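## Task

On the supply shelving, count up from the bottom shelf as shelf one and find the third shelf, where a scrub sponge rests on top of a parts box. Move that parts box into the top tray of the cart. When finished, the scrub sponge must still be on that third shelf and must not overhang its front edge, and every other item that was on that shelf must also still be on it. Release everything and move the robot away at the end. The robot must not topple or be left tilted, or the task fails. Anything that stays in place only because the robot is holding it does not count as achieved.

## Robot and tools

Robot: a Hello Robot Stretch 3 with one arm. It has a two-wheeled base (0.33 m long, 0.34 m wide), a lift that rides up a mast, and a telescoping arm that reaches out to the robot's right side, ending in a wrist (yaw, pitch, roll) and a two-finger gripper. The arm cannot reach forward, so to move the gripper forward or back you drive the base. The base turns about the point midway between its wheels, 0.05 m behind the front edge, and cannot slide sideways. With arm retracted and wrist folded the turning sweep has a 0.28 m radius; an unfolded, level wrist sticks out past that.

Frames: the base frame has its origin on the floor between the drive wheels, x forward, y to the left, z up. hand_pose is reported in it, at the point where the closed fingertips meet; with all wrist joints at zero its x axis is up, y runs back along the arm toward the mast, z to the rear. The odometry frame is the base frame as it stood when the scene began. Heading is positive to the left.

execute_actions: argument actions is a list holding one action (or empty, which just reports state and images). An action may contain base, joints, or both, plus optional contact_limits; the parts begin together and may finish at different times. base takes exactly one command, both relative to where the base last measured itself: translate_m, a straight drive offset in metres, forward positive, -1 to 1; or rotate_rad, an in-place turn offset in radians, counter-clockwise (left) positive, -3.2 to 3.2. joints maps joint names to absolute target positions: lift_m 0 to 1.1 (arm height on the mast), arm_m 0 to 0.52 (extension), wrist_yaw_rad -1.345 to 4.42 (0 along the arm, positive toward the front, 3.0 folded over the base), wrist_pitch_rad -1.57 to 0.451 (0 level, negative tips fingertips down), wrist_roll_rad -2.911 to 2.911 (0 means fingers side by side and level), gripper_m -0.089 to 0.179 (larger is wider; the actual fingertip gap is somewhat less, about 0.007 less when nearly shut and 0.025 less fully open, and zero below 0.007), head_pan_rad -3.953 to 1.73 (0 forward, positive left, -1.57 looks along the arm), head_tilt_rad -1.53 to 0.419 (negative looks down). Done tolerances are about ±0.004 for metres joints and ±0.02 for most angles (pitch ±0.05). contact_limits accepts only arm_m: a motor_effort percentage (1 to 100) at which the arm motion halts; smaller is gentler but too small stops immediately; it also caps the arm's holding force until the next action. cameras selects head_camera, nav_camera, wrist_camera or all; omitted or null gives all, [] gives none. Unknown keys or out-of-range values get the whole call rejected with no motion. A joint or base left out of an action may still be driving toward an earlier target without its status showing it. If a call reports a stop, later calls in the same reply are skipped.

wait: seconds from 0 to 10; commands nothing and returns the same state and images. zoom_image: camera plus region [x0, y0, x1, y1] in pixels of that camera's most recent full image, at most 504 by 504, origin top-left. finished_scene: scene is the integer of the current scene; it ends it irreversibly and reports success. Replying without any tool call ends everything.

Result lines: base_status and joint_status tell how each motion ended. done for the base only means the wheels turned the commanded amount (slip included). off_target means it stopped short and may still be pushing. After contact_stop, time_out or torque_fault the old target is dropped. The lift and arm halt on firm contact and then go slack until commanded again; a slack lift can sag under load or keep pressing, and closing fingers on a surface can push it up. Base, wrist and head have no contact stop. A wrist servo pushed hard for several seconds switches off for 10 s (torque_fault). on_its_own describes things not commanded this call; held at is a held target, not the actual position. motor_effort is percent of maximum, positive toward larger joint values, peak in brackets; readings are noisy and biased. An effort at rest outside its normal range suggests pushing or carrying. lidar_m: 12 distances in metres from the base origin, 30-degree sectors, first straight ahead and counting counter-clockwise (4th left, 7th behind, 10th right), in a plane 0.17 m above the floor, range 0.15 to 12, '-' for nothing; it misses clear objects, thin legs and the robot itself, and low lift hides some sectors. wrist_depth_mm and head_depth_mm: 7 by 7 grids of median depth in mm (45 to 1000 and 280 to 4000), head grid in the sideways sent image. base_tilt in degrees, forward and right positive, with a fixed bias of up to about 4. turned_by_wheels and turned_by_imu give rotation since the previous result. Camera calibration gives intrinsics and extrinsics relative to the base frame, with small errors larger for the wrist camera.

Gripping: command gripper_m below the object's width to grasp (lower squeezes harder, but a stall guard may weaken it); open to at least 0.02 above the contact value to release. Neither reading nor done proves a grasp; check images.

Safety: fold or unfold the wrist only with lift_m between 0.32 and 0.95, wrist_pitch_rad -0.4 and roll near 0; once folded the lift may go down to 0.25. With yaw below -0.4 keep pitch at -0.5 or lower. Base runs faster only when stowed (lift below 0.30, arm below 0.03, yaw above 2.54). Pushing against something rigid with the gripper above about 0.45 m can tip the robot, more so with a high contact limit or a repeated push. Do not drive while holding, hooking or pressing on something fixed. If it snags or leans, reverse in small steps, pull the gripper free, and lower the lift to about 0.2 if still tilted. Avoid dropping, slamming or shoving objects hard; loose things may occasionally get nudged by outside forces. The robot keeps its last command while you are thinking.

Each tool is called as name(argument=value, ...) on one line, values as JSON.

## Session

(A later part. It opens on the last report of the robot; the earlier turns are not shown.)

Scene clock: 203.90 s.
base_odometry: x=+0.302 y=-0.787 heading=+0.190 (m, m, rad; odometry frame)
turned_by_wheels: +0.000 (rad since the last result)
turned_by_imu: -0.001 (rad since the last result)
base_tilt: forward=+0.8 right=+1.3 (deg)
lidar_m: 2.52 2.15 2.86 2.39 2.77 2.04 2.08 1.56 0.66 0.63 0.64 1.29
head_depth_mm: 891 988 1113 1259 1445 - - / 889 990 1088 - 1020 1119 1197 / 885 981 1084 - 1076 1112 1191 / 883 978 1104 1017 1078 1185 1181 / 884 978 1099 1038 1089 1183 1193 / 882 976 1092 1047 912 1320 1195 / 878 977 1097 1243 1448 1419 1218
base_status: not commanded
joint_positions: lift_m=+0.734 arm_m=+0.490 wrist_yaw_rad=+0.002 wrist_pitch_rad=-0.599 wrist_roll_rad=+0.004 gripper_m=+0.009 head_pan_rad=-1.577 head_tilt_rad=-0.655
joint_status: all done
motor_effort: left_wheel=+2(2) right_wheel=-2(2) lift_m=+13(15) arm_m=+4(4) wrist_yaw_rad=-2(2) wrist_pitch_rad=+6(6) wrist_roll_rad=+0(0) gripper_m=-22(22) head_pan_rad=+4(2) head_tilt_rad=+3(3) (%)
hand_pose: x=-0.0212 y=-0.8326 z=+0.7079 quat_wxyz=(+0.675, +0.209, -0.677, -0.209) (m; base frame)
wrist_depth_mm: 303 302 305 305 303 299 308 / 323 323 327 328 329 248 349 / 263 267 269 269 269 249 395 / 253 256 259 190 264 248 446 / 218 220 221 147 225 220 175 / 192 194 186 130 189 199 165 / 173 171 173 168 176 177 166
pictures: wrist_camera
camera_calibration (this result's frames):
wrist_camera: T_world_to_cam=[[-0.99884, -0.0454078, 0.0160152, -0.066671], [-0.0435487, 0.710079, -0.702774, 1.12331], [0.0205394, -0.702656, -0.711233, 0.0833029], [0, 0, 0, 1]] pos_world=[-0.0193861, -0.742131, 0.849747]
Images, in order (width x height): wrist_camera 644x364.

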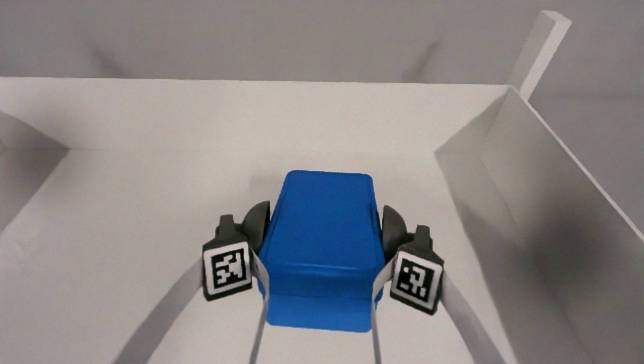

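Lower a bit more and flatten slightly.

execute_actions(actions=[{"joints":{"lift_m":0.722}}], cameras=["wrist_camera"])

execute_actions(actions=[{"joints":{"gripper_m":0.09}}], cameras=["wrist_camera"])

execute_actions(actions=[{"joints":{"lift_m":0.85}}], cameras=[])

execute_actions(actions=[{"joints":{"arm_m":0.0,"head_pan_rad":-0.3,"head_tilt_rad":-0.3}}])

Scene clock: 212.70 s.
base_odometry: x=+0.302 y=-0.787 heading=+0.190 (m, m, rad; odometry frame)
turned_by_wheels: +0.000 (rad since the last result)
turned_by_imu: -0.001 (rad since the last result)
base_tilt: forward=+0.7 right=+1.2 (deg)
lidar_m: 2.52 2.15 2.85 2.39 2.76 2.04 2.09 1.56 0.66 0.63 0.64 1.30
head_depth_mm: 891 989 1106 1269 1443 - - / 885 986 1103 1189 1049 1113 1186 / 885 981 1086 - 1080 1110 1187 / 885 980 1102 1038 1086 1185 1182 / 884 982 1100 1040 1086 1178 1193 / 880 975 1098 1049 912 1316 1192 / 878 979 1093 1251 1449 1418 1221
base_status: not commanded
joint_positions: lift_m=+0.723 arm_m=+0.490 wrist_yaw_rad=+0.002 wrist_pitch_rad=-0.596 wrist_roll_rad=+0.004 gripper_m=+0.009 head_pan_rad=-1.577 head_tilt_rad=-0.655
joint_status: all done
motor_effort: left_wheel=+2(2) right_wheel=-2(2) lift_m=+12(13) arm_m=+5(4) wrist_yaw_rad=-3(3) wrist_pitch_rad=+5(6) wrist_roll_rad=+1(0) gripper_m=-23(22) head_pan_rad=+4(3) head_tilt_rad=+4(3) (%)
hand_pose: x=-0.0212 y=-0.8331 z=+0.6975 quat_wxyz=(+0.675, +0.208, -0.677, -0.208) (m; base frame)
wrist_depth_mm: 302 301 303 301 305 302 306 / 235 237 246 245 249 242 344 / 263 267 266 268 270 248 386 / 239 241 243 187 246 236 184 / 206 208 208 146 214 216 167 / 181 181 176 130 178 187 166 / 162 162 164 158 166 168 161
pictures: wrist_camera
camera_calibration (this result's frames):
wrist_camera: T_world_to_cam=[[-0.99884, -0.0453557, 0.0161506, -0.0665792], [-0.0435427, 0.707873, -0.704996, 1.11612], [0.0205431, -0.704882, -0.709027, 0.0721984], [0, 0, 0, 1]] pos_world=[-0.0193862, -0.742201, 0.839128]
Images, in order (width x height): wrist_camera 644x364.

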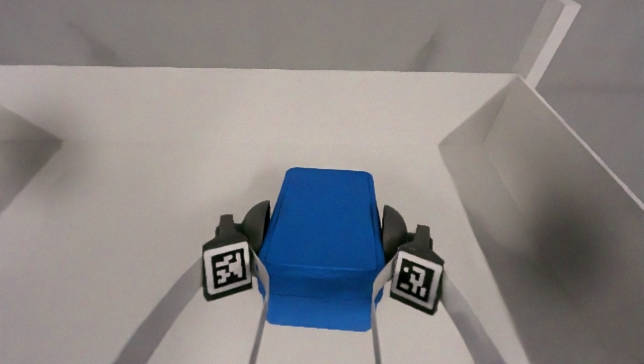

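Scene clock: 214.00 s.
base_odometry: x=+0.302 y=-0.787 heading=+0.190 (m, m, rad; odometry frame)
turned_by_wheels: +0.000 (rad since the last result)
turned_by_imu: +0.000 (rad since the last result)
base_tilt: forward=+0.8 right=+1.2 (deg)
lidar_m: 2.51 2.14 2.85 2.39 2.77 2.03 2.08 1.56 0.66 0.63 0.64 1.29
head_depth_mm: 894 988 1110 1265 1452 - - / 886 983 1104 1188 1051 1120 1186 / 884 982 1089 - 1076 1116 1190 / 880 985 1104 1018 1082 1186 1186 / 881 974 1099 1038 1083 1184 1187 / 880 975 1097 1056 913 1326 1195 / 876 975 1100 1240 1438 1418 1221
base_status: not commanded
joint_positions: lift_m=+0.723 arm_m=+0.490 wrist_yaw_rad=+0.002 wrist_pitch_rad=-0.596 wrist_roll_rad=+0.004 gripper_m=+0.090 head_pan_rad=-1.577 head_tilt_rad=-0.655
joint_status: all done
motor_effort: left_wheel=+2(2) right_wheel=-2(2) lift_m=+12(12) arm_m=+5(4) wrist_yaw_rad=-3(3) wrist_pitch_rad=+5(5) wrist_roll_rad=+0(1) gripper_m=+1(93) head_pan_rad=+3(3) head_tilt_rad=+3(3) (%)
hand_pose: x=-0.0212 y=-0.8331 z=+0.6975 quat_wxyz=(+0.675, +0.208, -0.677, -0.208) (m; base frame)
wrist_depth_mm: 298 302 303 303 305 301 309 / 236 237 244 247 247 242 348 / 265 265 265 267 271 249 386 / 239 241 245 190 247 235 183 / 206 208 217 162 214 214 166 / 181 182 179 142 178 189 167 / 162 162 165 159 166 168 161
pictures: wrist_camera
camera_calibration (this result's frames):
wrist_camera: T_world_to_cam=[[-0.99884, -0.0453571, 0.0161518, -0.0665809], [-0.0435446, 0.707873, -0.704996, 1.11612], [0.0205432, -0.704882, -0.709027, 0.0721917], [0, 0, 0, 1]] pos_world=[-0.019386, -0.742201, 0.839119]
Images, in order (width x height): wrist_camera 644x364.

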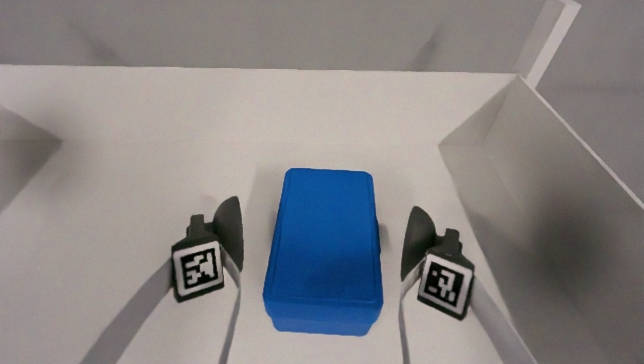

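Scene clock: 216.00 s.
base_odometry: x=+0.302 y=-0.787 heading=+0.190 (m, m, rad; odometry frame)
turned_by_wheels: +0.000 (rad since the last result)
turned_by_imu: +0.000 (rad since the last result)
base_tilt: forward=+0.7 right=+1.3 (deg)
lidar_m: 2.52 2.15 2.85 2.38 2.76 2.04 2.08 1.56 0.66 0.63 0.64 1.30
head_depth_mm: 892 984 1095 - 1506 1365 1196 / 888 984 - 994 902 1152 1184 / 885 975 - 997 1079 1115 1182 / 886 982 1097 1038 1077 1184 1185 / 880 976 1097 1037 1084 1184 1187 / 881 976 1096 1057 913 1331 1187 / 878 968 1089 1243 1438 1411 1224
base_status: not commanded
joint_positions: lift_m=+0.849 arm_m=+0.490 wrist_yaw_rad=+0.002 wrist_pitch_rad=-0.596 wrist_roll_rad=+0.004 gripper_m=+0.090 head_pan_rad=-1.577 head_tilt_rad=-0.655
joint_status: all done
motor_effort: left_wheel=+2(3) right_wheel=-2(2) lift_m=+34(36) arm_m=+5(5) wrist_yaw_rad=-3(2) wrist_pitch_rad=+5(5) wrist_roll_rad=+0(0) gripper_m=+0(1) head_pan_rad=+3(2) head_tilt_rad=+4(3) (%)
hand_pose: x=-0.0212 y=-0.8331 z=+0.8244 quat_wxyz=(+0.675, +0.208, -0.677, -0.208) (m; base frame)
wrist_depth_mm: 304 300 304 301 303 308 308 / 342 346 340 343 345 349 345 / 389 397 394 394 402 402 394 / 424 432 434 435 445 455 471 / 339 350 353 358 357 546 576 / 307 316 309 287 319 692 746 / 281 285 284 254 287 300 915
pictures: none
No camera images: the call's "cameras" was empty. Leave "cameras" out to get every camera's image.

Scene clock: 220.80 s.
base_odometry: x=+0.302 y=-0.787 heading=+0.190 (m, m, rad; odometry frame)
turned_by_wheels: +0.000 (rad since the last result)
turned_by_imu: -0.001 (rad since the last result)
base_tilt: forward=+0.7 right=+1.2 (deg)
lidar_m: 2.51 2.15 2.84 2.39 2.76 2.03 2.08 1.56 0.66 0.63 0.64 1.30
head_depth_mm: 1566 1614 1656 1710 1694 1588 1541 / 1841 1896 1996 2045 1763 1490 1535 / 2224 2339 2413 2559 1765 1569 1520 / 2300 2407 2512 2660 2693 1899 1542 / 2213 2341 2441 2562 2647 1967 1536 / 2139 2232 2400 2491 2571 1967 1550 / 2080 2175 2286 2400 2497 1958 1542
base_status: not commanded
joint_positions: lift_m=+0.849 arm_m=+0.000 wrist_yaw_rad=+0.002 wrist_pitch_rad=-0.596 wrist_roll_rad=+0.004 gripper_m=+0.090 head_pan_rad=-0.307 head_tilt_rad=-0.310
joint_status: all done
motor_effort: left_wheel=+2(2) right_wheel=-2(2) lift_m=+34(34) arm_m=-3(3) wrist_yaw_rad=-2(2) wrist_pitch_rad=+5(5) wrist_roll_rad=+0(1) gripper_m=+0(0) head_pan_rad=+4(47) head_tilt_rad=+6(31) (%)
hand_pose: x=-0.0212 y=-0.3439 z=+0.8244 quat_wxyz=(+0.675, +0.208, -0.677, -0.208) (m; base frame)
wrist_depth_mm: 780 768 737 716 774 780 780 / 900 846 627 613 656 908 907 / - 982 469 475 474 - - / - - 794 821 - - - / - - 738 759 845 - - / - - 914 979 - - - / 903 923 916 945 901 978 975
pictures: head_camera (sideways: a quarter turn clockwise sets it upright), nav_camera (sideways: a quarter turn counterclockwise sets it upright), wrist_camera
camera_calibration (this result's frames):
head_camera: T_world_to_cam=[[-0.268863, 0.0931297, -0.958666, 1.27036], [0.276083, 0.961002, 0.0159278, -0.0200029], [0.922763, -0.260389, -0.284089, 0.323142], [0, 0, 0, 1]] pos_world=[0.0488915, -0.0149428, 1.30997]
nav_camera: T_world_to_cam=[[0.307617, -0.0772529, 0.948369, -1.19773], [-0.326786, -0.944652, 0.0290478, 0.0199947], [0.893634, -0.31885, -0.315836, 0.366797], [0, 0, 0, 1]] pos_world=[0.0471943, 0.043313, 1.25116]
wrist_camera: T_world_to_cam=[[-0.99884, -0.045357, 0.0161518, -0.046444], [-0.0435445, 0.707873, -0.704997, 0.859315], [0.0205431, -0.704882, -0.709027, 0.50695], [0, 0, 0, 1]] pos_world=[-0.019386, -0.253052, 0.966005]
Images, in order (width x height): head_camera 896x504, nav_camera 672x504, wrist_camera 644x364.

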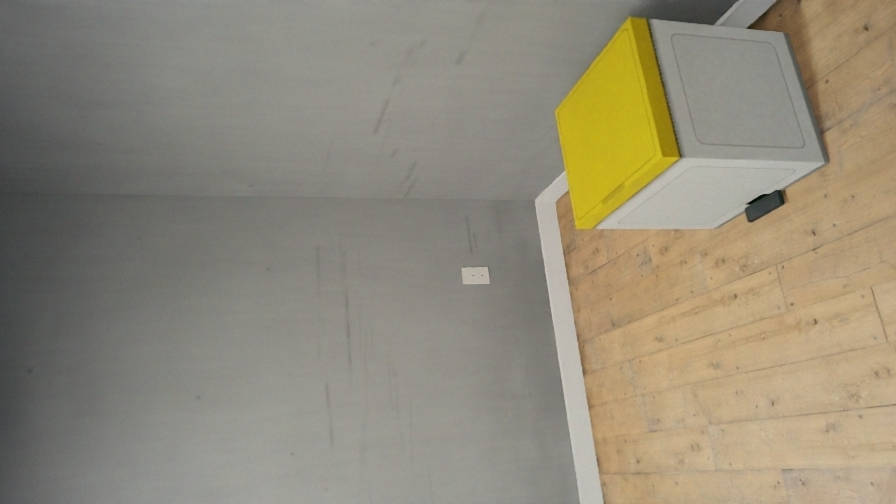

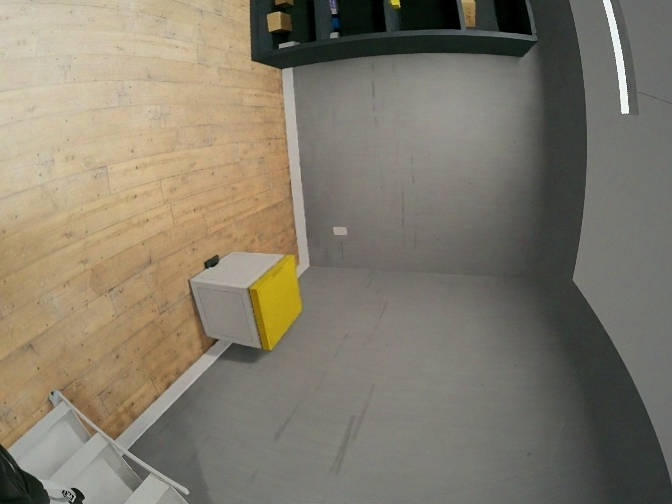

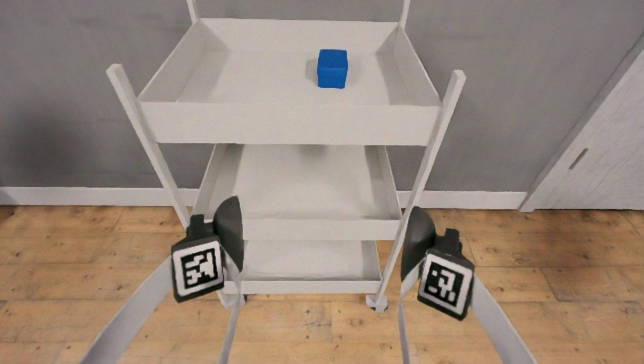

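finished_scene(scene=1)

The scene is finished: the task was done.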